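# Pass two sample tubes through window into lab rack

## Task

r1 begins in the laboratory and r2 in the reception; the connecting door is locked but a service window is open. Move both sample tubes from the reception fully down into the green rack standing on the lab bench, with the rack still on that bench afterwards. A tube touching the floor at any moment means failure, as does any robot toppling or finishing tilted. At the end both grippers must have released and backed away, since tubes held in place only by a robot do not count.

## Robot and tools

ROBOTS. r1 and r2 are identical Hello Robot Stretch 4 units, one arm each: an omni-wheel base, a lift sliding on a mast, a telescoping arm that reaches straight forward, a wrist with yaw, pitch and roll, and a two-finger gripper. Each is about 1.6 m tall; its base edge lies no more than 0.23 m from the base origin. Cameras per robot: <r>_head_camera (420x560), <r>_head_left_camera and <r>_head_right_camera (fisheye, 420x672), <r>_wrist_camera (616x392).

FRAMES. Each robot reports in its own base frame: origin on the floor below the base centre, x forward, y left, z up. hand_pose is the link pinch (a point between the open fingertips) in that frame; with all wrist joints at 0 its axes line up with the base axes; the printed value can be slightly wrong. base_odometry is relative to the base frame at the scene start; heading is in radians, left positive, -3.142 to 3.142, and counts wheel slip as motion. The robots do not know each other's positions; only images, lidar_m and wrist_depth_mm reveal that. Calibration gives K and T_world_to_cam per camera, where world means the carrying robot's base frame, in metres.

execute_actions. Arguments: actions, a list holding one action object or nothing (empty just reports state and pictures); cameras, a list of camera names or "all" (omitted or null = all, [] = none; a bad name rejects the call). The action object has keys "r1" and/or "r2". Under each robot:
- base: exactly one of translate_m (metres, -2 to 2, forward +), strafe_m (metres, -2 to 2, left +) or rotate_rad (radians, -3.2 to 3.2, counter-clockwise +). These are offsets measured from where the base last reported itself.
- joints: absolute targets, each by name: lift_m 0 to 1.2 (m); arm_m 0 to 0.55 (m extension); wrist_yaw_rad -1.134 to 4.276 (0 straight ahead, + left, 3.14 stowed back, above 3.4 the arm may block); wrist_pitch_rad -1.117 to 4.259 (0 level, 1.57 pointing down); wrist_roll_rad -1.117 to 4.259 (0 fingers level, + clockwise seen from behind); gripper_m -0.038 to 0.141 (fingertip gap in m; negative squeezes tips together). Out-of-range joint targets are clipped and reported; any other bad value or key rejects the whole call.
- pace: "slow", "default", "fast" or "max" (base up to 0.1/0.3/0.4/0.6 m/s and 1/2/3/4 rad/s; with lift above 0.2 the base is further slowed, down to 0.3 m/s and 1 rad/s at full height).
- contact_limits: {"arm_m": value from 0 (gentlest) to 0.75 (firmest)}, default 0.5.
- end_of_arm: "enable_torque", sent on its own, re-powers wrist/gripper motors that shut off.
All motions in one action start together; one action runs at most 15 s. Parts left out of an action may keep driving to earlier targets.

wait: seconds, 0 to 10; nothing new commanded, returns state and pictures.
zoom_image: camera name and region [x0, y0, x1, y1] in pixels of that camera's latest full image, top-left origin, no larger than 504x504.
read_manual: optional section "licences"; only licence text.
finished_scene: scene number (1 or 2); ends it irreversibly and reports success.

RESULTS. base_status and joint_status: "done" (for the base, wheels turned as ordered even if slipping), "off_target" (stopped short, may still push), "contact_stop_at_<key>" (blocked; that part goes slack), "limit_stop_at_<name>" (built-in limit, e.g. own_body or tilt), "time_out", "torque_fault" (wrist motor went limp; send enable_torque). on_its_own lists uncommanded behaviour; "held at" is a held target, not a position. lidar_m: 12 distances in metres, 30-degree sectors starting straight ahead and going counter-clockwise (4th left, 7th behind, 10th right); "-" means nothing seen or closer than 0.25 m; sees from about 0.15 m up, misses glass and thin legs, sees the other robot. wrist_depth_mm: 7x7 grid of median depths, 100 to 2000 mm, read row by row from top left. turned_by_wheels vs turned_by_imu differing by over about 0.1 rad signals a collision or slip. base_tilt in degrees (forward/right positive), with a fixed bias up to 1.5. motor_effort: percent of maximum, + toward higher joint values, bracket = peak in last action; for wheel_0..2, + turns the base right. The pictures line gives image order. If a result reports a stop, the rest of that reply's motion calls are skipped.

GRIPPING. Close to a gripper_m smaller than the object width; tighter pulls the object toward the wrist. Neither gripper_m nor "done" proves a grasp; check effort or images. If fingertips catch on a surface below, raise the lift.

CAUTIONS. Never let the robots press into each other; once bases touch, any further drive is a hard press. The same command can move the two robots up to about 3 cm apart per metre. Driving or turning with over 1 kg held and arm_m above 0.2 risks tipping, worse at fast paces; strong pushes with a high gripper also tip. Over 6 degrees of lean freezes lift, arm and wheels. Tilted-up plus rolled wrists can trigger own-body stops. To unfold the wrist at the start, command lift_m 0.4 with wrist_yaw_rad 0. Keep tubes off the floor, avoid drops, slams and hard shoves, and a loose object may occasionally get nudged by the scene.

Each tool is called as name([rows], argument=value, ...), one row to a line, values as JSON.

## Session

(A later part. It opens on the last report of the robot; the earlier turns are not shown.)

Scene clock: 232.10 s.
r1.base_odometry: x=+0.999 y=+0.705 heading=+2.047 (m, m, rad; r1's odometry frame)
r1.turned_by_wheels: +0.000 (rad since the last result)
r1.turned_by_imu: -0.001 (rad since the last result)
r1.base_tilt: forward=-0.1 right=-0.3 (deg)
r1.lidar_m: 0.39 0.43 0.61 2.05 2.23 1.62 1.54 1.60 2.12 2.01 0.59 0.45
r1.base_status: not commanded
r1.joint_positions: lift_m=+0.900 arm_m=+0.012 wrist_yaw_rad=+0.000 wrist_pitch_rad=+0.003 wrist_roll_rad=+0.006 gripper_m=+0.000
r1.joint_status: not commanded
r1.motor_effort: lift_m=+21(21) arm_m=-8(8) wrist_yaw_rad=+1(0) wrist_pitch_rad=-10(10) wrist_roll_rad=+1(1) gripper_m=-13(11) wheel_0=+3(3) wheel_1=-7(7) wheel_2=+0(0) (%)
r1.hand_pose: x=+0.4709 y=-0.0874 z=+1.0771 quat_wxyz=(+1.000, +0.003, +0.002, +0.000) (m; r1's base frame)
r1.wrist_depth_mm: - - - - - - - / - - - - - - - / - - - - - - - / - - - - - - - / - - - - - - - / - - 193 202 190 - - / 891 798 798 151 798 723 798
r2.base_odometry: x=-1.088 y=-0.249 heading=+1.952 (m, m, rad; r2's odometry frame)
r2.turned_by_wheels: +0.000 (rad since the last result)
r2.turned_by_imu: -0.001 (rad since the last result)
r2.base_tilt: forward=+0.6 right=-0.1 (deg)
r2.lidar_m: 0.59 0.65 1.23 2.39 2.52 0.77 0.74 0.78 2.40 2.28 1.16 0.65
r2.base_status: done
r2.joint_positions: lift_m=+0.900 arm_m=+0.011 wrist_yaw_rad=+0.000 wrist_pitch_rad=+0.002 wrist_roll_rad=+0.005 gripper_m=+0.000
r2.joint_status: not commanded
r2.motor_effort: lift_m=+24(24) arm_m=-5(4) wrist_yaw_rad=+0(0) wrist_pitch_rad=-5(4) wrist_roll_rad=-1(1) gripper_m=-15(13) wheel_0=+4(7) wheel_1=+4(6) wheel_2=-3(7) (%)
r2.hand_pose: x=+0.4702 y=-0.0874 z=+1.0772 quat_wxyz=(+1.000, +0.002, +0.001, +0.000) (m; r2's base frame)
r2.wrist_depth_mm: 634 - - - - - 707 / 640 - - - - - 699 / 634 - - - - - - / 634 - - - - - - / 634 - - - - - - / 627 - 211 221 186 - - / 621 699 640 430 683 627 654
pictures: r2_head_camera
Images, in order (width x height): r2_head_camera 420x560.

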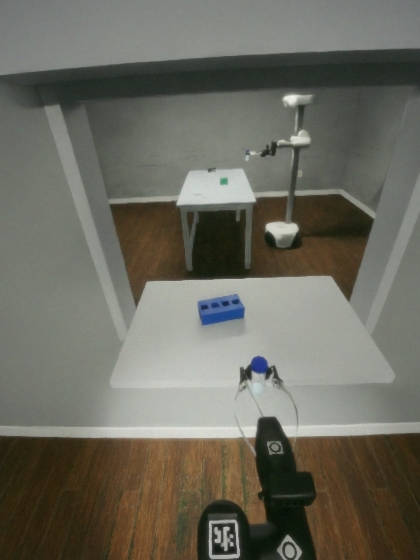

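execute_actions([
  {"r1":{"base":{"strafe_m":0.09},"joints":{"arm_m":0.343,"lift_m":0.76},"pace":"slow"},"r2":{"base":{"strafe_m":0.004},"joints":{"arm_m":0.51},"pace":"slow"}},
], cameras=[])

execute_actions([
  {"r1":{"joints":{"lift_m":0.740},"pace":"slow"},"r2":{"joints":{"lift_m":0.79},"pace":"slow"}},
], cameras=["r1_head_camera","r2_head_camera","r2_head_left_camera","r1_head_left_camera"])

zoom_image(camera="r1_head_camera", region=[180, 290, 280, 370])

zoom_image(camera="r2_head_camera", region=[190, 260, 290, 340])

zoom_image(camera="r2_head_left_camera", region=[200, 280, 290, 350])

Scene clock: 245.67 s.
r1.base_odometry: x=+0.920 y=+0.663 heading=+2.048 (m, m, rad; r1's odometry frame)
r1.turned_by_wheels: +0.000 (rad since the last result)
r1.turned_by_imu: -0.002 (rad since the last result)
r1.base_tilt: forward=-0.1 right=-0.4 (deg)
r1.lidar_m: 0.41 0.41 0.59 1.98 2.23 1.60 1.55 1.61 2.20 2.10 0.60 0.46
r1.base_status: done
r1.joint_positions: lift_m=+0.760 arm_m=+0.341 wrist_yaw_rad=+0.000 wrist_pitch_rad=+0.003 wrist_roll_rad=+0.006 gripper_m=+0.000
r1.joint_status: all done
r1.motor_effort: lift_m=+17(16) arm_m=+9(8) wrist_yaw_rad=+0(1) wrist_pitch_rad=-9(10) wrist_roll_rad=+0(1) gripper_m=-13(15) wheel_0=-3(7) wheel_1=+8(12) wheel_2=+0(0) (%)
r1.hand_pose: x=+0.8009 y=-0.0874 z=+0.9375 quat_wxyz=(+1.000, +0.003, +0.002, +0.000) (m; r1's base frame)
r1.wrist_depth_mm: - - - - - - - / - - - - - - - / - - - - - - - / - - - - - - - / - - - - - - - / - - 194 202 190 - - / 549 508 492 151 496 445 492
r2.base_odometry: x=-1.091 y=-0.250 heading=+1.952 (m, m, rad; r2's odometry frame)
r2.turned_by_wheels: +0.000 (rad since the last result)
r2.turned_by_imu: -0.002 (rad since the last result)
r2.base_tilt: forward=+0.9 right=-0.3 (deg)
r2.lidar_m: 0.60 0.63 1.23 2.37 2.51 0.77 0.75 0.79 2.39 2.30 1.16 0.64
r2.base_status: done
r2.joint_positions: lift_m=+0.900 arm_m=+0.509 wrist_yaw_rad=+0.000 wrist_pitch_rad=+0.002 wrist_roll_rad=+0.005 gripper_m=+0.000
r2.joint_status: all done
r2.motor_effort: lift_m=+24(24) arm_m=+5(9) wrist_yaw_rad=+0(0) wrist_pitch_rad=-5(5) wrist_roll_rad=-3(2) gripper_m=-16(16) wheel_0=-5(7) wheel_1=+5(9) wheel_2=+0(3) (%)
r2.hand_pose: x=+0.9685 y=-0.0874 z=+1.0772 quat_wxyz=(+1.000, +0.002, +0.001, +0.000) (m; r2's base frame)
r2.wrist_depth_mm: - - - - - - - / - - - - - - - / - - - - - - - / - - - - - - - / - - - 1983 - - - / - - 211 221 186 - - / - - - - - - -
pictures: none
No camera images: the call's "cameras" was empty. Leave "cameras" out to get every camera's image.

Scene clock: 247.43 s.
r1.base_odometry: x=+0.920 y=+0.663 heading=+2.048 (m, m, rad; r1's odometry frame)
r1.turned_by_wheels: +0.000 (rad since the last result)
r1.turned_by_imu: +0.000 (rad since the last result)
r1.base_tilt: forward=-0.1 right=-0.3 (deg)
r1.lidar_m: 0.41 0.45 0.61 1.98 2.24 1.63 1.54 1.60 2.19 2.11 0.61 0.46
r1.base_status: not commanded
r1.joint_positions: lift_m=+0.740 arm_m=+0.341 wrist_yaw_rad=+0.000 wrist_pitch_rad=+0.003 wrist_roll_rad=+0.006 gripper_m=+0.000
r1.joint_status: all done
r1.motor_effort: lift_m=+17(17) arm_m=+9(8) wrist_yaw_rad=+1(1) wrist_pitch_rad=-11(10) wrist_roll_rad=+0(1) gripper_m=-13(13) wheel_0=-3(4) wheel_1=+8(8) wheel_2=+0(0) (%)
r1.hand_pose: x=+0.8009 y=-0.0874 z=+0.9175 quat_wxyz=(+1.000, +0.003, +0.002, +0.000) (m; r1's base frame)
r1.wrist_depth_mm: - - - - - - - / - - - - - - - / - - - - - - - / - - - - - - - / - - - - - - - / - - 193 202 190 - - / 500 462 452 151 449 407 452
r2.base_odometry: x=-1.091 y=-0.250 heading=+1.952 (m, m, rad; r2's odometry frame)
r2.turned_by_wheels: +0.000 (rad since the last result)
r2.turned_by_imu: +0.000 (rad since the last result)
r2.base_tilt: forward=+0.9 right=-0.1 (deg)
r2.lidar_m: 0.61 0.64 1.26 2.39 2.51 0.77 0.73 0.80 2.39 2.28 1.17 0.62
r2.base_status: not commanded
r2.joint_positions: lift_m=+0.790 arm_m=+0.509 wrist_yaw_rad=+0.000 wrist_pitch_rad=+0.002 wrist_roll_rad=+0.005 gripper_m=+0.000
r2.joint_status: all done
r2.motor_effort: lift_m=+15(24) arm_m=+5(5) wrist_yaw_rad=+0(0) wrist_pitch_rad=-5(7) wrist_roll_rad=+0(1) gripper_m=-16(17) wheel_0=-5(5) wheel_1=+5(5) wheel_2=+0(0) (%)
r2.hand_pose: x=+0.9685 y=-0.0874 z=+0.9679 quat_wxyz=(+1.000, +0.002, +0.001, +0.000) (m; r2's base frame)
r2.wrist_depth_mm: - - - - - - - / - - - - - - - / - - - - - - - / - - - - - - - / - - - 1756 - - - / - - 211 222 186 - - / - 452 430 - 449 402 -
pictures: r1_head_camera, r1_head_left_camera, r2_head_camera, r2_head_left_camera
Images, in order (width x height): r1_head_camera 420x560, r1_head_left_camera 420x672, r2_head_camera 420x560, r2_head_left_camera 420x672.

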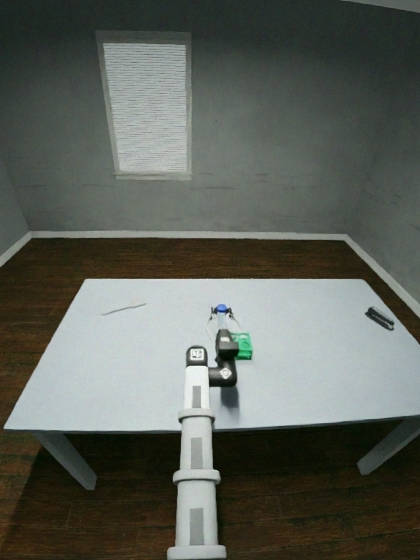

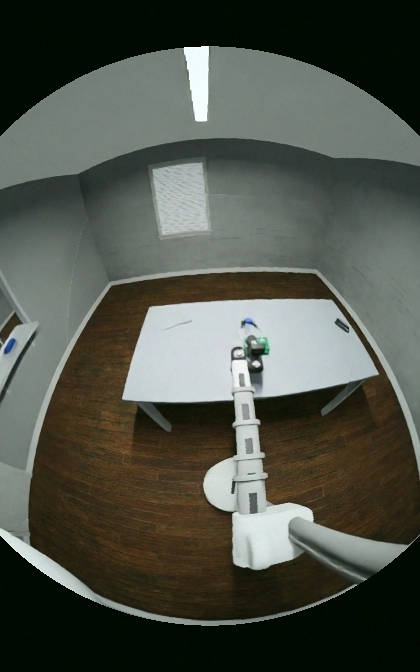

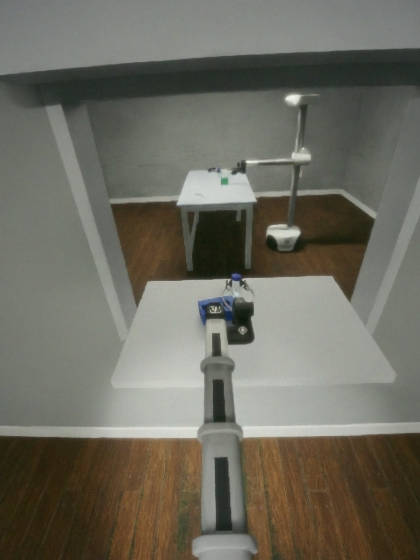

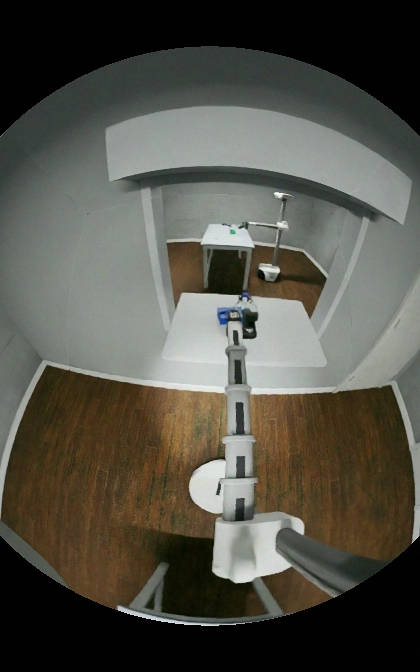

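Region (180, 290, 280, 370) of r1_head_camera's 420x560 image, scaled by 5.040, with more detail than that image has; it fills the top 403 rows of this view, and the rest is white.

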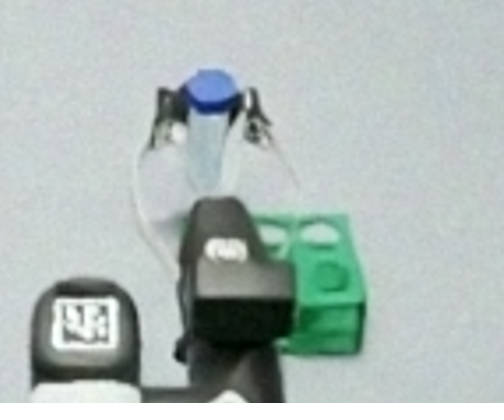

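Region (190, 260, 290, 340) of r2_head_camera's 420x560 image, scaled by 5.040, with more detail than that image has; it fills the top 403 rows of this view, and the rest is white.

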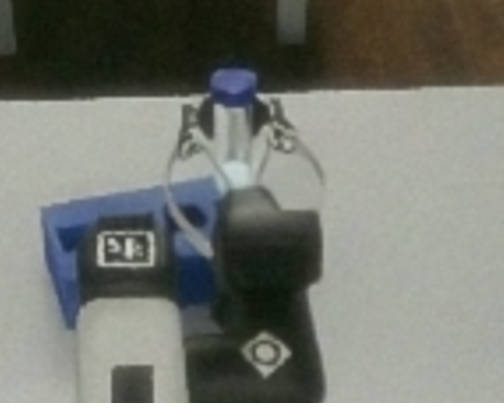

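Region (200, 280, 290, 350) of r2_head_left_camera's 420x672 image, scaled by 5.600, with more detail than that image has.

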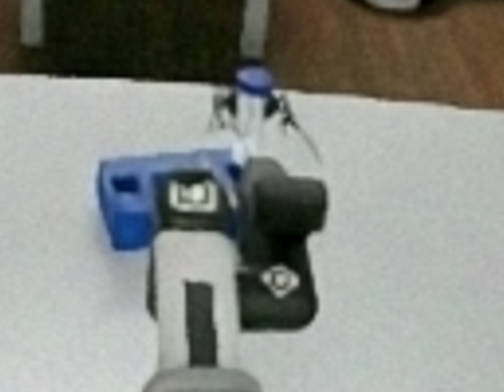

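execute_actions([
  {"r1":{"base":{"strafe_m":-0.009},"joints":{"arm_m":0.311},"pace":"slow"},"r2":{"joints":{"lift_m":0.81},"pace":"slow"}},
], cameras=[])

execute_actions([
  {"r2":{"base":{"strafe_m":-0.004},"joints":{"arm_m":0.47},"pace":"slow"}},
], cameras=["r1_head_camera","r2_head_camera","r2_head_right_camera"])

zoom_image(camera="r1_head_camera", region=[180, 290, 280, 370])

zoom_image(camera="r2_head_camera", region=[190, 260, 290, 340])

zoom_image(camera="r2_head_right_camera", region=[170, 270, 260, 350])

Scene clock: 261.03 s.
r1.base_odometry: x=+0.927 y=+0.667 heading=+2.047 (m, m, rad; r1's odometry frame)
r1.turned_by_wheels: +0.000 (rad since the last result)
r1.turned_by_imu: -0.001 (rad since the last result)
r1.base_tilt: forward=+0.0 right=-0.2 (deg)
r1.lidar_m: 0.41 0.44 0.59 1.99 2.24 1.63 1.54 1.61 2.20 2.08 0.60 0.44
r1.base_status: done
r1.joint_positions: lift_m=+0.740 arm_m=+0.313 wrist_yaw_rad=+0.000 wrist_pitch_rad=+0.003 wrist_roll_rad=+0.006 gripper_m=+0.000
r1.joint_status: all done
r1.motor_effort: lift_m=+17(17) arm_m=-9(10) wrist_yaw_rad=+1(1) wrist_pitch_rad=-11(10) wrist_roll_rad=+0(2) gripper_m=-13(11) wheel_0=+4(6) wheel_1=-6(8) wheel_2=+0(0) (%)
r1.hand_pose: x=+0.7719 y=-0.0874 z=+0.9175 quat_wxyz=(+1.000, +0.003, +0.002, +0.000) (m; r1's base frame)
r1.wrist_depth_mm: - - - - - - - / - - - - - - - / - - - - - - - / - - - - - - - / - - - - - - - / - - 193 202 190 - 647 / 488 462 452 151 452 407 452
r2.base_odometry: x=-1.091 y=-0.250 heading=+1.952 (m, m, rad; r2's odometry frame)
r2.turned_by_wheels: +0.000 (rad since the last result)
r2.turned_by_imu: -0.001 (rad since the last result)
r2.base_tilt: forward=+0.8 right=+0.1 (deg)
r2.lidar_m: 0.60 0.64 1.22 2.39 2.50 0.75 0.75 0.79 2.39 2.29 1.18 0.64
r2.base_status: not commanded
r2.joint_positions: lift_m=+0.810 arm_m=+0.509 wrist_yaw_rad=+0.000 wrist_pitch_rad=+0.002 wrist_roll_rad=+0.005 gripper_m=+0.000
r2.joint_status: all done
r2.motor_effort: lift_m=+25(27) arm_m=+5(5) wrist_yaw_rad=+0(0) wrist_pitch_rad=-6(7) wrist_roll_rad=-1(0) gripper_m=-18(14) wheel_0=-5(5) wheel_1=+5(5) wheel_2=+1(0) (%)
r2.hand_pose: x=+0.9685 y=-0.0874 z=+0.9871 quat_wxyz=(+1.000, +0.002, +0.001, +0.000) (m; r2's base frame)
r2.wrist_depth_mm: - - - - - - - / - - - - - - - / - - - - - - - / - - - - - - - / - - - 1863 - - - / - - 210 221 185 - - / - - - - - 445 -
pictures: none
No camera images: the call's "cameras" was empty. Leave "cameras" out to get every camera's image.

Scene clock: 262.57 s.
r1.base_odometry: x=+0.927 y=+0.667 heading=+2.047 (m, m, rad; r1's odometry frame)
r1.turned_by_wheels: +0.000 (rad since the last result)
r1.turned_by_imu: +0.000 (rad since the last result)
r1.base_tilt: forward=+0.0 right=-0.3 (deg)
r1.lidar_m: 0.41 0.44 0.59 1.97 2.24 1.61 1.55 1.60 2.19 2.10 0.61 0.45
r1.base_status: not commanded
r1.joint_positions: lift_m=+0.740 arm_m=+0.313 wrist_yaw_rad=+0.000 wrist_pitch_rad=+0.003 wrist_roll_rad=+0.006 gripper_m=+0.000
r1.joint_status: not commanded
r1.motor_effort: lift_m=+17(17) arm_m=-8(8) wrist_yaw_rad=+0(1) wrist_pitch_rad=-10(10) wrist_roll_rad=+2(0) gripper_m=-10(11) wheel_0=+4(4) wheel_1=-7(7) wheel_2=+0(0) (%)
r1.hand_pose: x=+0.7719 y=-0.0874 z=+0.9175 quat_wxyz=(+1.000, +0.003, +0.002, +0.000) (m; r1's base frame)
r1.wrist_depth_mm: - - - - - - - / - - - - - - - / - - - - - - - / - - - - - - - / - - - - - - - / - - 193 202 190 - 647 / 492 462 452 151 449 410 449
r2.base_odometry: x=-1.088 y=-0.249 heading=+1.951 (m, m, rad; r2's odometry frame)
r2.turned_by_wheels: +0.000 (rad since the last result)
r2.turned_by_imu: -0.001 (rad since the last result)
r2.base_tilt: forward=+0.7 right=-0.1 (deg)
r2.lidar_m: 0.61 0.65 1.24 2.38 2.51 0.76 0.75 0.78 2.37 2.31 1.18 0.62
r2.base_status: done
r2.joint_positions: lift_m=+0.810 arm_m=+0.471 wrist_yaw_rad=+0.000 wrist_pitch_rad=+0.002 wrist_roll_rad=+0.005 gripper_m=+0.000
r2.joint_status: all done
r2.motor_effort: lift_m=+25(25) arm_m=-5(5) wrist_yaw_rad=+0(1) wrist_pitch_rad=-6(6) wrist_roll_rad=+0(0) gripper_m=-18(16) wheel_0=+4(6) wheel_1=-6(8) wheel_2=+0(2) (%)
r2.hand_pose: x=+0.9302 y=-0.0874 z=+0.9871 quat_wxyz=(+1.000, +0.002, +0.001, +0.000) (m; r2's base frame)
r2.wrist_depth_mm: - - - - - - - / - - - - - - - / - - - - - - - / - - - - - - - / - - - 1863 - - - / - - 210 222 186 - - / - 500 469 - 488 445 -
pictures: r1_head_camera, r2_head_camera, r2_head_right_camera
Images, in order (width x height): r1_head_camera 420x560, r2_head_camera 420x560, r2_head_right_camera 420x672.

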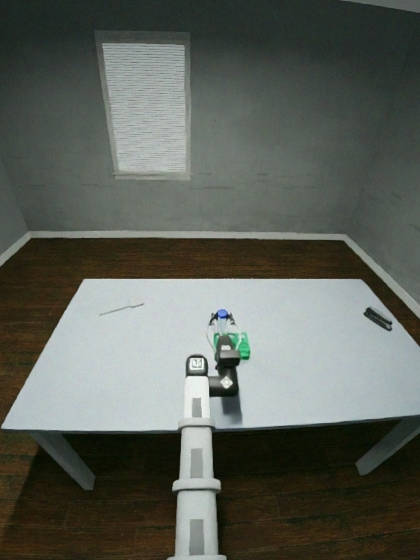

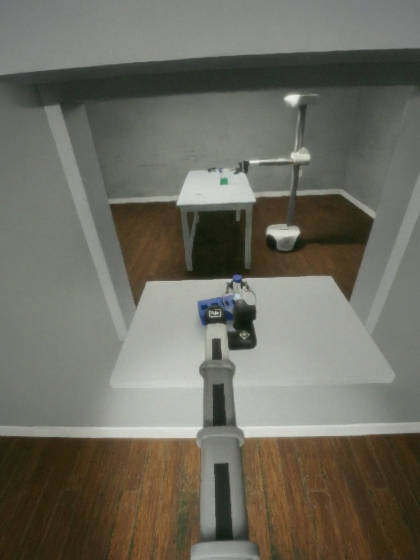

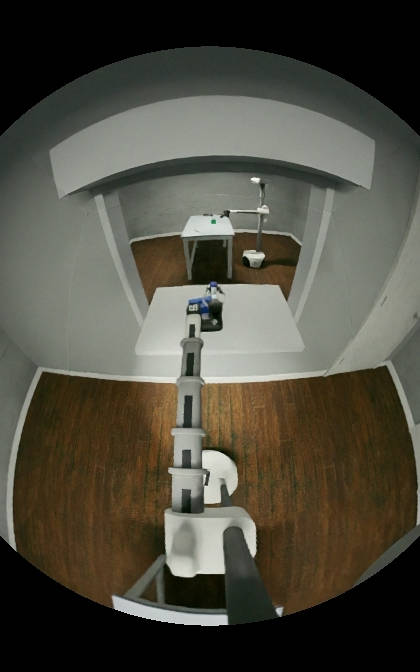

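Region (180, 290, 280, 370) of r1_head_camera's 420x560 image, scaled by 5.040, with more detail than that image has; it fills the top 403 rows of this view, and the rest is white.

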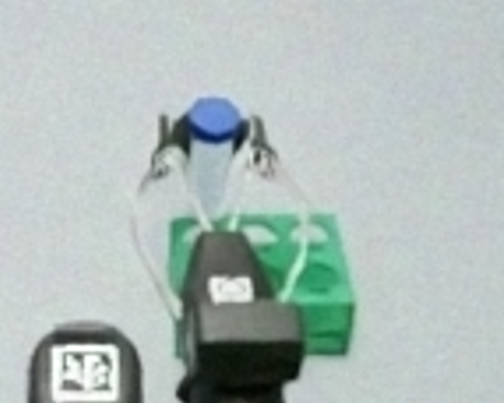

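Region (190, 260, 290, 340) of r2_head_camera's 420x560 image, scaled by 5.040, with more detail than that image has; it fills the top 403 rows of this view, and the rest is white.

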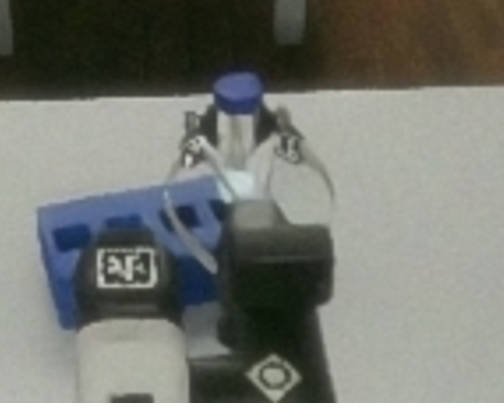

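Region (170, 270, 260, 350) of r2_head_right_camera's 420x672 image, scaled by 5.600, with more detail than that image has.

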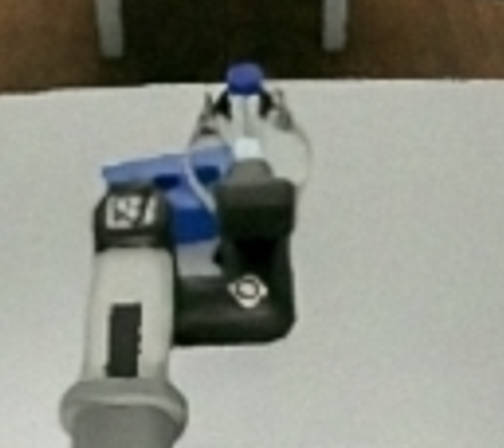

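execute_actions([
  {"r1":{"joints":{"lift_m":0.715},"pace":"slow"}},
], cameras=["r1_head_camera","r1_wrist_camera"])

zoom_image(camera="r1_head_camera", region=[160,170,300,280])

Scene clock: 276.40 s.
r1.base_odometry: x=+0.927 y=+0.667 heading=+2.047 (m, m, rad; r1's odometry frame)
r1.turned_by_wheels: +0.000 (rad since the last result)
r1.turned_by_imu: -0.001 (rad since the last result)
r1.base_tilt: forward=-0.2 right=-0.4 (deg)
r1.lidar_m: 0.41 0.44 0.61 1.99 2.23 1.62 1.54 1.60 2.20 2.10 0.57 0.43
r1.base_status: not commanded
r1.joint_positions: lift_m=+0.715 arm_m=+0.313 wrist_yaw_rad=+0.000 wrist_pitch_rad=-0.005 wrist_roll_rad=+0.006 gripper_m=+0.000
r1.joint_status: all done
r1.motor_effort: lift_m=+14(12) arm_m=-9(9) wrist_yaw_rad=+0(0) wrist_pitch_rad=+12(15) wrist_roll_rad=+0(1) gripper_m=-12(12) wheel_0=+4(3) wheel_1=-6(6) wheel_2=+0(0) (%)
r1.hand_pose: x=+0.7719 y=-0.0874 z=+0.8950 quat_wxyz=(+1.000, +0.003, -0.002, +0.000) (m; r1's base frame)
r1.wrist_depth_mm: - - - - - - - / - - - - - - - / - - - - - - - / - - - - - - - / - - - 186 - - - / - - 202 191 189 609 603 / 459 427 418 156 415 375 415
r2.base_odometry: x=-1.088 y=-0.249 heading=+1.951 (m, m, rad; r2's odometry frame)
r2.turned_by_wheels: +0.000 (rad since the last result)
r2.turned_by_imu: -0.001 (rad since the last result)
r2.base_tilt: forward=+1.0 right=-0.2 (deg)
r2.lidar_m: 0.60 0.65 1.21 2.39 2.48 0.78 0.74 0.80 2.37 2.30 1.15 0.64
r2.base_status: not commanded
r2.joint_positions: lift_m=+0.810 arm_m=+0.471 wrist_yaw_rad=+0.000 wrist_pitch_rad=+0.002 wrist_roll_rad=+0.005 gripper_m=+0.000
r2.joint_status: not commanded
r2.motor_effort: lift_m=+25(25) arm_m=-5(5) wrist_yaw_rad=+0(0) wrist_pitch_rad=-5(4) wrist_roll_rad=-1(0) gripper_m=-17(16) wheel_0=+4(4) wheel_1=-6(6) wheel_2=+0(0) (%)
r2.hand_pose: x=+0.9302 y=-0.0874 z=+0.9871 quat_wxyz=(+1.000, +0.002, +0.001, +0.000) (m; r2's base frame)
r2.wrist_depth_mm: - - - - - - - / - - - - - - - / - - - - - - - / - - - - - - - / - - - 1863 - - - / - - 211 223 186 - - / - 500 473 - 492 442 -
pictures: r1_head_camera, r1_wrist_camera
camera_calibration (this result's frames):
r1_wrist_camera: T_world_to_cam=[[0.0154627, -0.998732, -0.0479104, -0.0483081], [-0.00639012, 0.0478164, -0.998836, 0.959181], [0.99986, 0.0157508, -0.00564265, -0.542019], [0, 0, 0, 1]] pos_world=[0.54882, -0.0855742, 0.952691]
Images, in order (width x height): r1_head_camera 420x560, r1_wrist_camera 616x392.

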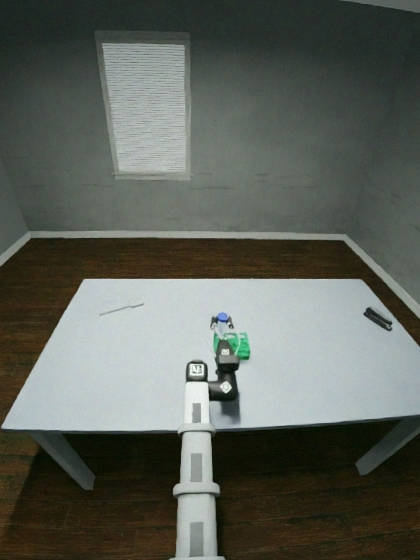

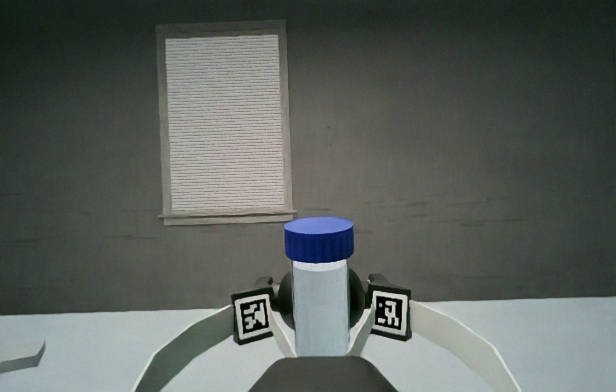

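Region (160, 170, 300, 280) of r1_head_camera's 420x560 image, scaled by 3.600, with more detail than that image has; it fills the top 396 rows of this view, and the rest is white.

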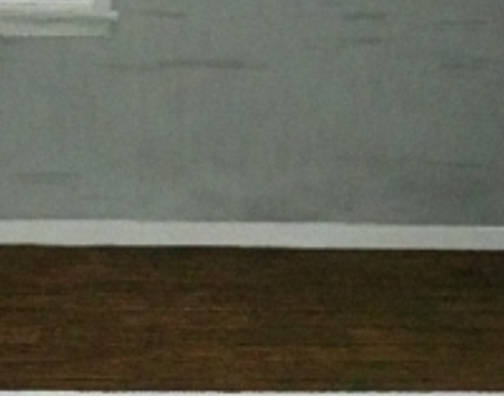

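zoom_image(camera="r1_head_camera", region=[180,290,280,370])

execute_actions([
  {"r1":{"joints":{"lift_m":0.70},"pace":"slow"}},
], cameras=["r1_head_camera"])

zoom_image(camera="r1_head_camera", region=[180,290,280,370])

Region (180, 290, 280, 370) of r1_head_camera's 420x560 image, scaled by 5.040, with more detail than that image has; it fills the top 403 rows of this view, and the rest is white.

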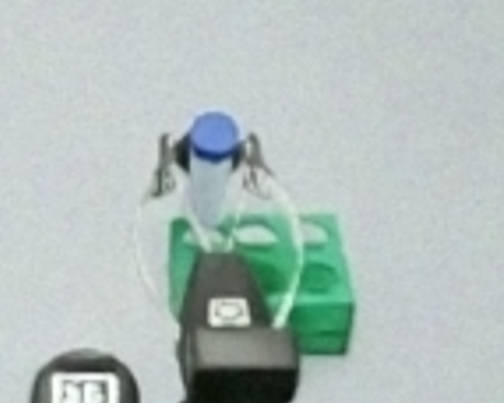

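Scene clock: 279.37 s.
r1.base_odometry: x=+0.927 y=+0.667 heading=+2.047 (m, m, rad; r1's odometry frame)
r1.turned_by_wheels: +0.000 (rad since the last result)
r1.turned_by_imu: -0.001 (rad since the last result)
r1.base_tilt: forward=-0.2 right=-0.5 (deg)
r1.lidar_m: 0.42 0.43 0.57 1.98 2.24 1.62 1.55 1.61 2.20 2.10 0.60 0.46
r1.base_status: not commanded
r1.joint_positions: lift_m=+0.700 arm_m=+0.312 wrist_yaw_rad=+0.000 wrist_pitch_rad=+0.003 wrist_roll_rad=+0.006 gripper_m=+0.000
r1.joint_status: all done
r1.motor_effort: lift_m=+17(18) arm_m=-8(9) wrist_yaw_rad=+1(2) wrist_pitch_rad=-10(13) wrist_roll_rad=+0(1) gripper_m=-4(11) wheel_0=+4(4) wheel_1=-6(6) wheel_2=+0(0) (%)
r1.hand_pose: x=+0.7718 y=-0.0875 z=+0.8776 quat_wxyz=(+1.000, +0.003, +0.001, +0.000) (m; r1's base frame)
r1.wrist_depth_mm: - - - - - - - / - - - - - - - / - - - - - - - / - - - - - - - / - - - 160 - - - / 615 591 574 170 193 535 525 / 407 402 347 134 355 218 368
r2.base_odometry: x=-1.088 y=-0.249 heading=+1.951 (m, m, rad; r2's odometry frame)
r2.turned_by_wheels: +0.000 (rad since the last result)
r2.turned_by_imu: -0.001 (rad since the last result)
r2.base_tilt: forward=+1.0 right=-0.2 (deg)
r2.lidar_m: 0.60 0.64 1.22 2.39 2.52 0.77 0.75 0.80 2.40 2.31 1.16 0.63
r2.base_status: not commanded
r2.joint_positions: lift_m=+0.810 arm_m=+0.471 wrist_yaw_rad=+0.000 wrist_pitch_rad=+0.002 wrist_roll_rad=+0.005 gripper_m=+0.000
r2.joint_status: not commanded
r2.motor_effort: lift_m=+25(25) arm_m=-5(4) wrist_yaw_rad=+0(0) wrist_pitch_rad=-5(6) wrist_roll_rad=+0(0) gripper_m=-16(15) wheel_0=+4(4) wheel_1=-6(6) wheel_2=+1(1) (%)
r2.hand_pose: x=+0.9302 y=-0.0874 z=+0.9871 quat_wxyz=(+1.000, +0.002, +0.001, +0.000) (m; r2's base frame)
r2.wrist_depth_mm: - - - - - - - / - - - - - - - / - - - - - - - / - - - - - - - / - - - 1983 - - - / - - 211 222 186 - - / - 496 473 - 488 442 -
pictures: r1_head_camera
Images, in order (width x height): r1_head_camera 420x560.

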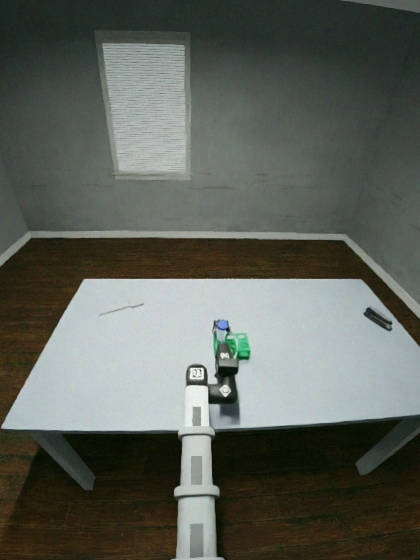

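Region (180, 290, 280, 370) of r1_head_camera's 420x560 image, scaled by 5.040, with more detail than that image has; it fills the top 403 rows of this view, and the rest is white.

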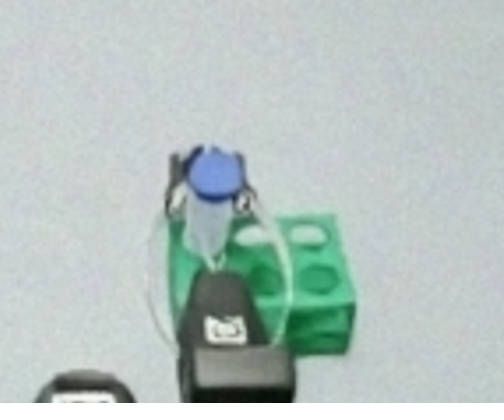

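execute_actions([
  {"r1":{"joints":{"lift_m":0.73,"gripper_m":-0.01},"pace":"slow"}},
], cameras=["r1_head_camera","r1_wrist_camera"])

zoom_image(camera="r1_head_camera", region=[180,290,280,370])

Scene clock: 282.53 s.
r1.base_odometry: x=+0.927 y=+0.667 heading=+2.047 (m, m, rad; r1's odometry frame)
r1.turned_by_wheels: +0.000 (rad since the last result)
r1.turned_by_imu: -0.001 (rad since the last result)
r1.base_tilt: forward=-0.1 right=-0.4 (deg)
r1.lidar_m: 0.41 0.44 0.60 1.99 2.25 1.61 1.55 1.62 2.19 2.09 0.63 0.45
r1.base_status: not commanded
r1.joint_positions: lift_m=+0.730 arm_m=+0.312 wrist_yaw_rad=+0.000 wrist_pitch_rad=+0.003 wrist_roll_rad=+0.006 gripper_m=-0.010
r1.joint_status: all done
r1.motor_effort: lift_m=+22(22) arm_m=-8(8) wrist_yaw_rad=+1(2) wrist_pitch_rad=-9(10) wrist_roll_rad=-1(2) gripper_m=-8(8) wheel_0=+4(4) wheel_1=-6(6) wheel_2=+0(0) (%)
r1.hand_pose: x=+0.7718 y=-0.0875 z=+0.9072 quat_wxyz=(+1.000, +0.003, +0.001, +0.000) (m; r1's base frame)
r1.wrist_depth_mm: - - - - - - - / - - - - - - - / - - - - - - - / - - - - - - - / - - - 165 - - - / - - - 170 189 627 615 / 473 466 410 151 418 389 430
r2.base_odometry: x=-1.088 y=-0.249 heading=+1.951 (m, m, rad; r2's odometry frame)
r2.turned_by_wheels: +0.000 (rad since the last result)
r2.turned_by_imu: -0.001 (rad since the last result)
r2.base_tilt: forward=+0.9 right=-0.1 (deg)
r2.lidar_m: 0.59 0.64 1.23 2.39 2.49 0.78 0.75 0.79 2.38 2.28 1.15 0.64
r2.base_status: not commanded
r2.joint_positions: lift_m=+0.810 arm_m=+0.471 wrist_yaw_rad=+0.000 wrist_pitch_rad=+0.002 wrist_roll_rad=+0.005 gripper_m=+0.000
r2.joint_status: not commanded
r2.motor_effort: lift_m=+25(25) arm_m=-5(5) wrist_yaw_rad=+0(0) wrist_pitch_rad=-6(6) wrist_roll_rad=-2(3) gripper_m=-15(15) wheel_0=+4(4) wheel_1=-6(6) wheel_2=+0(0) (%)
r2.hand_pose: x=+0.9302 y=-0.0874 z=+0.9871 quat_wxyz=(+1.000, +0.002, +0.001, +0.000) (m; r2's base frame)
r2.wrist_depth_mm: - - - - - - - / - - - - - - - / - - - - - - - / - - - - - - - / - - - 1863 - - - / - - 211 223 186 - - / - 492 469 - 492 442 -
pictures: r1_head_camera, r1_wrist_camera
camera_calibration (this result's frames):
r1_wrist_camera: T_world_to_cam=[[0.014945, -0.998734, -0.0480259, -0.0472662], [-0.0140077, 0.0478174, -0.998758, 0.977096], [0.99979, 0.0155991, -0.0132753, -0.534929], [0, 0, 0, 1]] pos_world=[0.54921, -0.0855842, 0.966511]
Images, in order (width x height): r1_head_camera 420x560, r1_wrist_camera 616x392.

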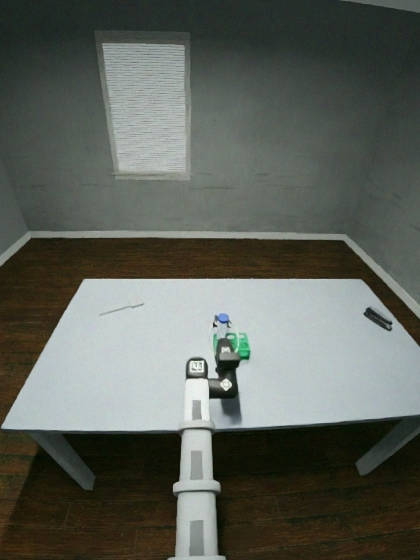

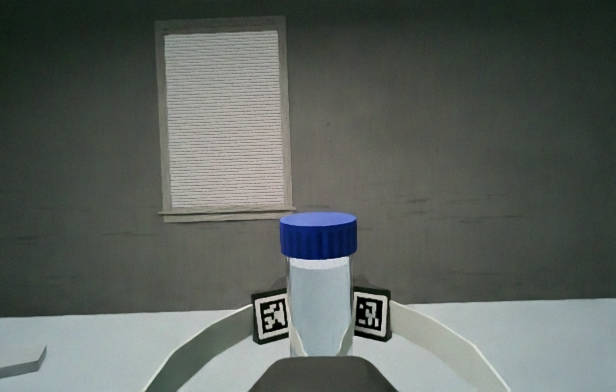

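Region (180, 290, 280, 370) of r1_head_camera's 420x560 image, scaled by 5.040, with more detail than that image has; it fills the top 403 rows of this view, and the rest is white.

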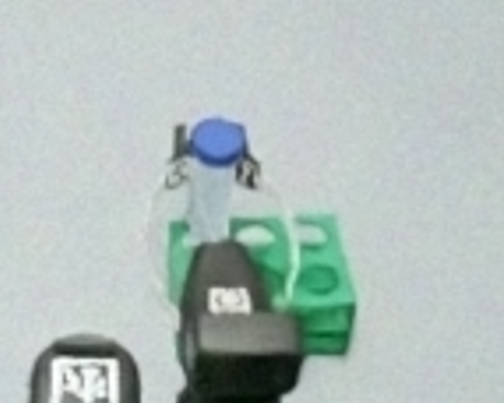

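execute_actions([
  {"r1":{"joints":{"lift_m":0.70},"pace":"slow"}},
], cameras=["r1_head_camera","r1_wrist_camera"])

zoom_image(camera="r1_head_camera", region=[180,290,280,370])

Scene clock: 285.67 s.
r1.base_odometry: x=+0.927 y=+0.667 heading=+2.047 (m, m, rad; r1's odometry frame)
r1.turned_by_wheels: +0.000 (rad since the last result)
r1.turned_by_imu: -0.001 (rad since the last result)
r1.base_tilt: forward=-0.2 right=-0.2 (deg)
r1.lidar_m: 0.42 0.43 0.59 1.97 2.22 1.62 1.53 1.63 2.20 2.09 0.61 0.45
r1.base_status: not commanded
r1.joint_positions: lift_m=+0.700 arm_m=+0.312 wrist_yaw_rad=+0.000 wrist_pitch_rad=+0.003 wrist_roll_rad=+0.006 gripper_m=-0.010
r1.joint_status: all done
r1.motor_effort: lift_m=+17(25) arm_m=-8(8) wrist_yaw_rad=+2(1) wrist_pitch_rad=-9(9) wrist_roll_rad=+1(0) gripper_m=-8(6) wheel_0=+4(4) wheel_1=-7(6) wheel_2=+0(0) (%)
r1.hand_pose: x=+0.7718 y=-0.0875 z=+0.8776 quat_wxyz=(+1.000, +0.003, +0.001, +0.000) (m; r1's base frame)
r1.wrist_depth_mm: - - - - - - - / - - - - - - - / - - - - - - - / - - - - - - - / - - - 160 - - - / 615 597 580 168 189 535 525 / 410 399 349 151 355 218 368
r2.base_odometry: x=-1.088 y=-0.249 heading=+1.951 (m, m, rad; r2's odometry frame)
r2.turned_by_wheels: +0.000 (rad since the last result)
r2.turned_by_imu: -0.001 (rad since the last result)
r2.base_tilt: forward=+0.9 right=-0.1 (deg)
r2.lidar_m: 0.59 0.66 1.24 2.39 2.50 0.78 0.75 0.79 2.38 2.30 1.16 0.65
r2.base_status: not commanded
r2.joint_positions: lift_m=+0.810 arm_m=+0.471 wrist_yaw_rad=+0.000 wrist_pitch_rad=+0.002 wrist_roll_rad=+0.005 gripper_m=+0.000
r2.joint_status: not commanded
r2.motor_effort: lift_m=+24(24) arm_m=-5(5) wrist_yaw_rad=+0(0) wrist_pitch_rad=-8(5) wrist_roll_rad=-2(1) gripper_m=-15(16) wheel_0=+4(4) wheel_1=-6(6) wheel_2=+0(0) (%)
r2.hand_pose: x=+0.9302 y=-0.0874 z=+0.9871 quat_wxyz=(+1.000, +0.002, +0.001, +0.000) (m; r2's base frame)
r2.wrist_depth_mm: - - - - - - - / - - - - - - - / - - - - - - - / - - - - - - - / - - - 1863 - - - / - - 211 222 186 - - / - 500 473 - 484 439 -
pictures: r1_head_camera, r1_wrist_camera
camera_calibration (this result's frames):
r1_wrist_camera: T_world_to_cam=[[0.0149447, -0.998734, -0.0480259, -0.048684], [-0.0140183, 0.0478173, -0.998758, 0.947613], [0.99979, 0.0155994, -0.013286, -0.535311], [0, 0, 0, 1]] pos_world=[0.54921, -0.0855841, 0.936986]
Images, in order (width x height): r1_head_camera 420x560, r1_wrist_camera 616x392.

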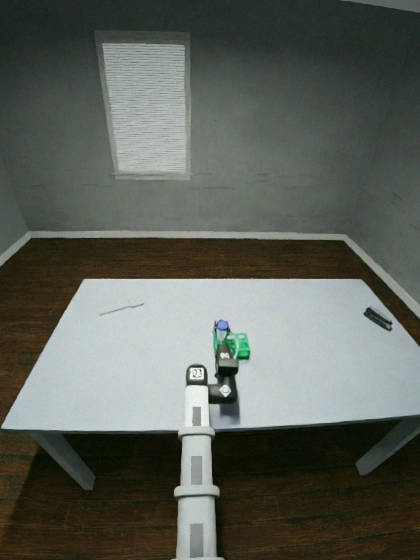

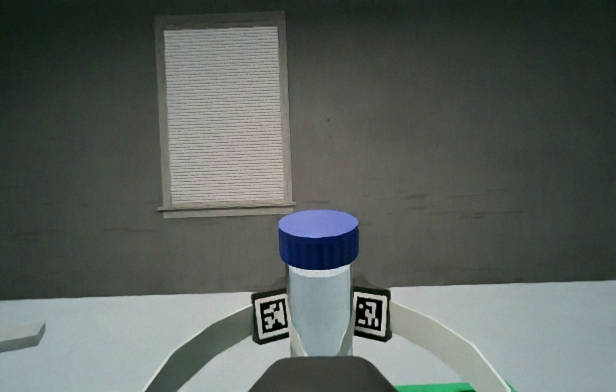

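Region (180, 290, 280, 370) of r1_head_camera's 420x560 image, scaled by 5.040, with more detail than that image has; it fills the top 403 rows of this view, and the rest is white.

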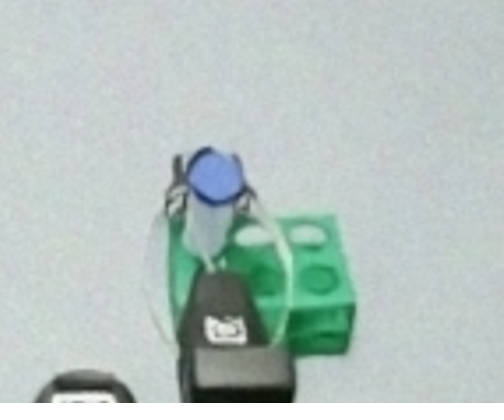

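Appears to be entering freely. Continue.

execute_actions([
  {"r1":{"joints":{"lift_m":0.675},"pace":"slow"}},
], cameras=["r1_head_camera","r1_wrist_camera"])

zoom_image(camera="r1_head_camera", region=[180,290,280,370])

Scene clock: 289.17 s.
r1.base_odometry: x=+0.927 y=+0.667 heading=+2.047 (m, m, rad; r1's odometry frame)
r1.turned_by_wheels: +0.000 (rad since the last result)
r1.turned_by_imu: -0.001 (rad since the last result)
r1.base_tilt: forward=+0.0 right=-0.4 (deg)
r1.lidar_m: 0.40 0.45 0.60 1.99 2.25 1.62 1.54 1.61 2.21 2.10 0.63 0.43
r1.base_status: not commanded
r1.joint_positions: lift_m=+0.675 arm_m=+0.312 wrist_yaw_rad=+0.000 wrist_pitch_rad=+0.001 wrist_roll_rad=+0.006 gripper_m=-0.010
r1.joint_status: all done
r1.motor_effort: lift_m=+16(13) arm_m=-8(8) wrist_yaw_rad=+1(0) wrist_pitch_rad=-4(9) wrist_roll_rad=+0(0) gripper_m=-7(8) wheel_0=+4(4) wheel_1=-6(6) wheel_2=+0(0) (%)
r1.hand_pose: x=+0.7719 y=-0.0874 z=+0.8532 quat_wxyz=(+1.000, +0.003, +0.001, +0.000) (m; r1's base frame)
r1.wrist_depth_mm: - - - - - - - / - - - - - - - / - - - - - - - / - - - - - - - / - - - 163 - - - / 504 517 500 171 190 462 452 / 353 347 301 154 207 171 317
r2.base_odometry: x=-1.088 y=-0.249 heading=+1.951 (m, m, rad; r2's odometry frame)
r2.turned_by_wheels: +0.000 (rad since the last result)
r2.turned_by_imu: -0.001 (rad since the last result)
r2.base_tilt: forward=+0.8 right=+0.0 (deg)
r2.lidar_m: 0.60 0.64 1.23 2.38 2.48 0.76 0.75 0.77 2.39 2.31 1.16 0.65
r2.base_status: not commanded
r2.joint_positions: lift_m=+0.810 arm_m=+0.471 wrist_yaw_rad=+0.000 wrist_pitch_rad=+0.002 wrist_roll_rad=+0.005 gripper_m=+0.000
r2.joint_status: not commanded
r2.motor_effort: lift_m=+25(25) arm_m=-5(5) wrist_yaw_rad=-1(0) wrist_pitch_rad=-5(5) wrist_roll_rad=+0(0) gripper_m=-17(15) wheel_0=+4(4) wheel_1=-6(6) wheel_2=+0(0) (%)
r2.hand_pose: x=+0.9302 y=-0.0874 z=+0.9871 quat_wxyz=(+1.000, +0.002, +0.001, +0.000) (m; r2's base frame)
r2.wrist_depth_mm: - - - - - - - / - - - - - - - / - - - - - - - / - - - - - - - / - - - 1863 - - - / - - 210 222 186 - - / - 500 469 - 488 442 -
pictures: r1_head_camera, r1_wrist_camera
camera_calibration (this result's frames):
r1_wrist_camera: T_world_to_cam=[[0.0152778, -0.99873, -0.0480008, -0.0500647], [-0.0123593, 0.0478141, -0.99878, 0.92191], [0.999807, 0.0158524, -0.0116132, -0.537076], [0, 0, 0, 1]] pos_world=[0.549131, -0.0855675, 0.912145]
Images, in order (width x height): r1_head_camera 420x560, r1_wrist_camera 616x392.

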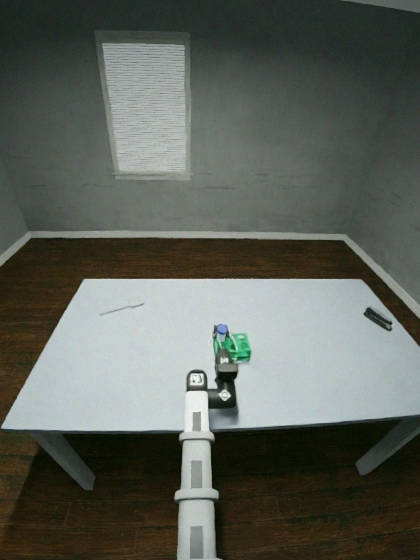

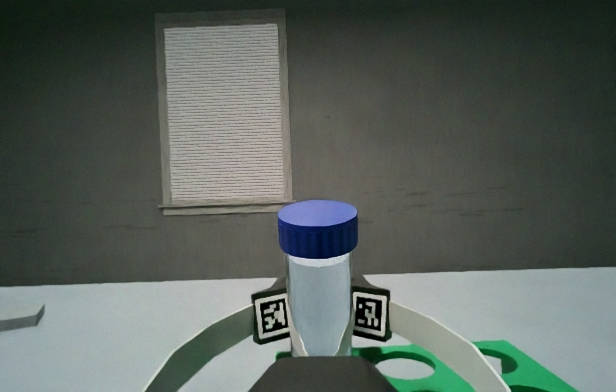

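Region (180, 290, 280, 370) of r1_head_camera's 420x560 image, scaled by 5.040, with more detail than that image has; it fills the top 403 rows of this view, and the rest is white.

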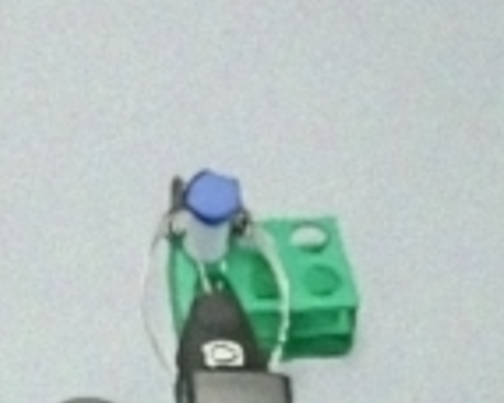

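execute_actions([
  {"r1":{"joints":{"gripper_m":0.06},"pace":"slow"}},
], cameras=[])

execute_actions([
  {"r1":{"joints":{"arm_m":0.1}}},
], cameras=["r1_head_camera","r1_wrist_camera"])

zoom_image(camera="r1_head_camera", region=[180,270,300,370])

Scene clock: 294.30 s.
r1.base_odometry: x=+0.927 y=+0.667 heading=+2.047 (m, m, rad; r1's odometry frame)
r1.turned_by_wheels: +0.000 (rad since the last result)
r1.turned_by_imu: -0.001 (rad since the last result)
r1.base_tilt: forward=-0.1 right=-0.5 (deg)
r1.lidar_m: 0.40 0.44 0.60 1.99 2.23 1.62 1.55 1.60 2.20 2.09 0.62 0.44
r1.base_status: not commanded
r1.joint_positions: lift_m=+0.675 arm_m=+0.312 wrist_yaw_rad=+0.000 wrist_pitch_rad=+0.003 wrist_roll_rad=+0.006 gripper_m=+0.060
r1.joint_status: all done
r1.motor_effort: lift_m=+16(16) arm_m=-8(9) wrist_yaw_rad=+0(1) wrist_pitch_rad=-8(9) wrist_roll_rad=-1(2) gripper_m=-4(9) wheel_0=+4(4) wheel_1=-6(7) wheel_2=+0(0) (%)
r1.hand_pose: x=+0.7719 y=-0.0874 z=+0.8527 quat_wxyz=(+1.000, +0.003, +0.001, +0.000) (m; r1's base frame)
r1.wrist_depth_mm: - - - - - - - / - - - - - - - / - - - - - - - / - - - - - - - / - - - 195 - - - / 504 512 208 183 197 462 452 / 351 342 317 143 207 178 314
r2.base_odometry: x=-1.088 y=-0.249 heading=+1.951 (m, m, rad; r2's odometry frame)
r2.turned_by_wheels: +0.000 (rad since the last result)
r2.turned_by_imu: -0.001 (rad since the last result)
r2.base_tilt: forward=+0.9 right=-0.2 (deg)
r2.lidar_m: 0.61 0.64 1.22 2.38 2.51 0.78 0.75 0.80 2.39 2.30 1.16 0.65
r2.base_status: not commanded
r2.joint_positions: lift_m=+0.810 arm_m=+0.471 wrist_yaw_rad=+0.000 wrist_pitch_rad=+0.002 wrist_roll_rad=+0.005 gripper_m=+0.000
r2.joint_status: not commanded
r2.motor_effort: lift_m=+25(25) arm_m=-5(5) wrist_yaw_rad=+0(1) wrist_pitch_rad=-5(7) wrist_roll_rad=+1(1) gripper_m=-15(14) wheel_0=+4(4) wheel_1=-6(6) wheel_2=+0(0) (%)
r2.hand_pose: x=+0.9302 y=-0.0874 z=+0.9871 quat_wxyz=(+1.000, +0.002, +0.001, +0.000) (m; r2's base frame)
r2.wrist_depth_mm: - - - - - - - / - - - - - - - / - - - - - - - / - - - - - - - / - - - 1921 - - - / - - 210 223 186 - - / - 496 469 - 492 445 -
pictures: none
No camera images: the call's "cameras" was empty. Leave "cameras" out to get every camera's image.

Scene clock: 296.03 s.
r1.base_odometry: x=+0.927 y=+0.667 heading=+2.047 (m, m, rad; r1's odometry frame)
r1.turned_by_wheels: +0.000 (rad since the last result)
r1.turned_by_imu: +0.000 (rad since the last result)
r1.base_tilt: forward=-0.1 right=-0.5 (deg)
r1.lidar_m: 0.41 0.44 0.60 1.97 2.23 1.60 1.53 1.60 2.18 2.08 0.62 0.43
r1.base_status: not commanded
r1.joint_positions: lift_m=+0.675 arm_m=+0.102 wrist_yaw_rad=+0.000 wrist_pitch_rad=+0.003 wrist_roll_rad=+0.006 gripper_m=+0.060
r1.joint_status: all done
r1.motor_effort: lift_m=+16(16) arm_m=-9(14) wrist_yaw_rad=+1(0) wrist_pitch_rad=-9(9) wrist_roll_rad=+0(0) gripper_m=-1(4) wheel_0=+4(4) wheel_1=-6(7) wheel_2=+0(0) (%)
r1.hand_pose: x=+0.5609 y=-0.0874 z=+0.8527 quat_wxyz=(+1.000, +0.003, +0.001, +0.000) (m; r1's base frame)
r1.wrist_depth_mm: - - - - - - - / - - - - - - - / - - - - - - - / - - - - - - - / - - - 778 866 831 798 / 530 512 207 399 196 466 452 / 351 345 319 143 325 301 319
r2.base_odometry: x=-1.088 y=-0.249 heading=+1.951 (m, m, rad; r2's odometry frame)
r2.turned_by_wheels: +0.000 (rad since the last result)
r2.turned_by_imu: +0.000 (rad since the last result)
r2.base_tilt: forward=+0.8 right=-0.1 (deg)
r2.lidar_m: 0.60 0.66 1.26 2.39 2.52 0.77 0.75 0.79 2.39 2.29 1.16 0.63
r2.base_status: not commanded
r2.joint_positions: lift_m=+0.810 arm_m=+0.471 wrist_yaw_rad=+0.000 wrist_pitch_rad=+0.002 wrist_roll_rad=+0.005 gripper_m=+0.000
r2.joint_status: not commanded
r2.motor_effort: lift_m=+25(25) arm_m=-4(5) wrist_yaw_rad=+0(0) wrist_pitch_rad=-6(5) wrist_roll_rad=+0(0) gripper_m=-15(17) wheel_0=+4(4) wheel_1=-6(6) wheel_2=+0(0) (%)
r2.hand_pose: x=+0.9302 y=-0.0874 z=+0.9871 quat_wxyz=(+1.000, +0.002, +0.001, +0.000) (m; r2's base frame)
r2.wrist_depth_mm: - - - - - - - / - - - - - - - / - - - - - - - / - - - - - - - / - - - 1983 - - - / - - 211 222 186 - - / - 504 469 - 488 436 -
pictures: r1_head_camera, r1_wrist_camera
camera_calibration (this result's frames):
r1_wrist_camera: T_world_to_cam=[[0.0150074, -0.998733, -0.0480234, -0.0467505], [-0.0138443, 0.0478166, -0.99876, 0.919661], [0.999792, 0.0156537, -0.0131092, -0.324897], [0, 0, 0, 1]] pos_world=[0.338263, -0.0855806, 0.912017]
Images, in order (width x height): r1_head_camera 420x560, r1_wrist_camera 616x392.

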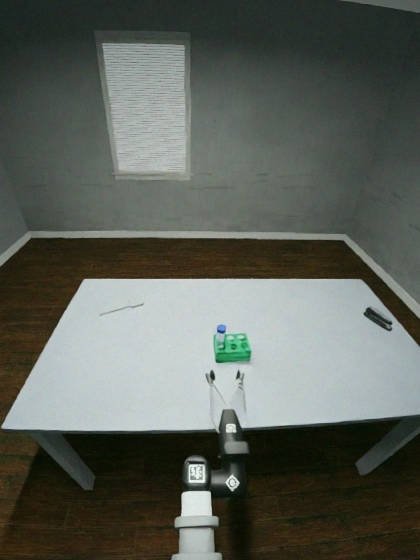

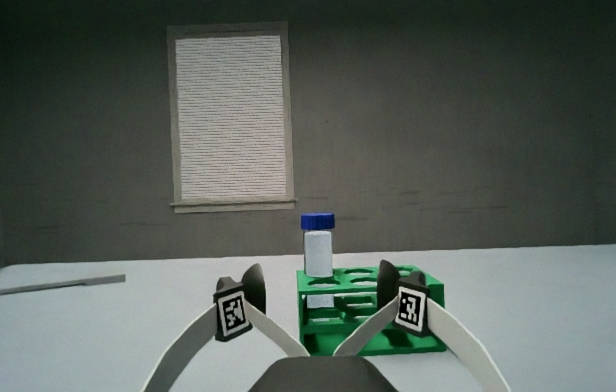

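Region (180, 270, 300, 370) of r1_head_camera's 420x560 image, scaled by 4.200, with more detail than that image has.

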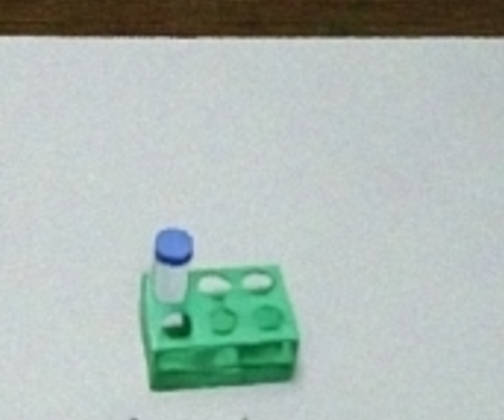

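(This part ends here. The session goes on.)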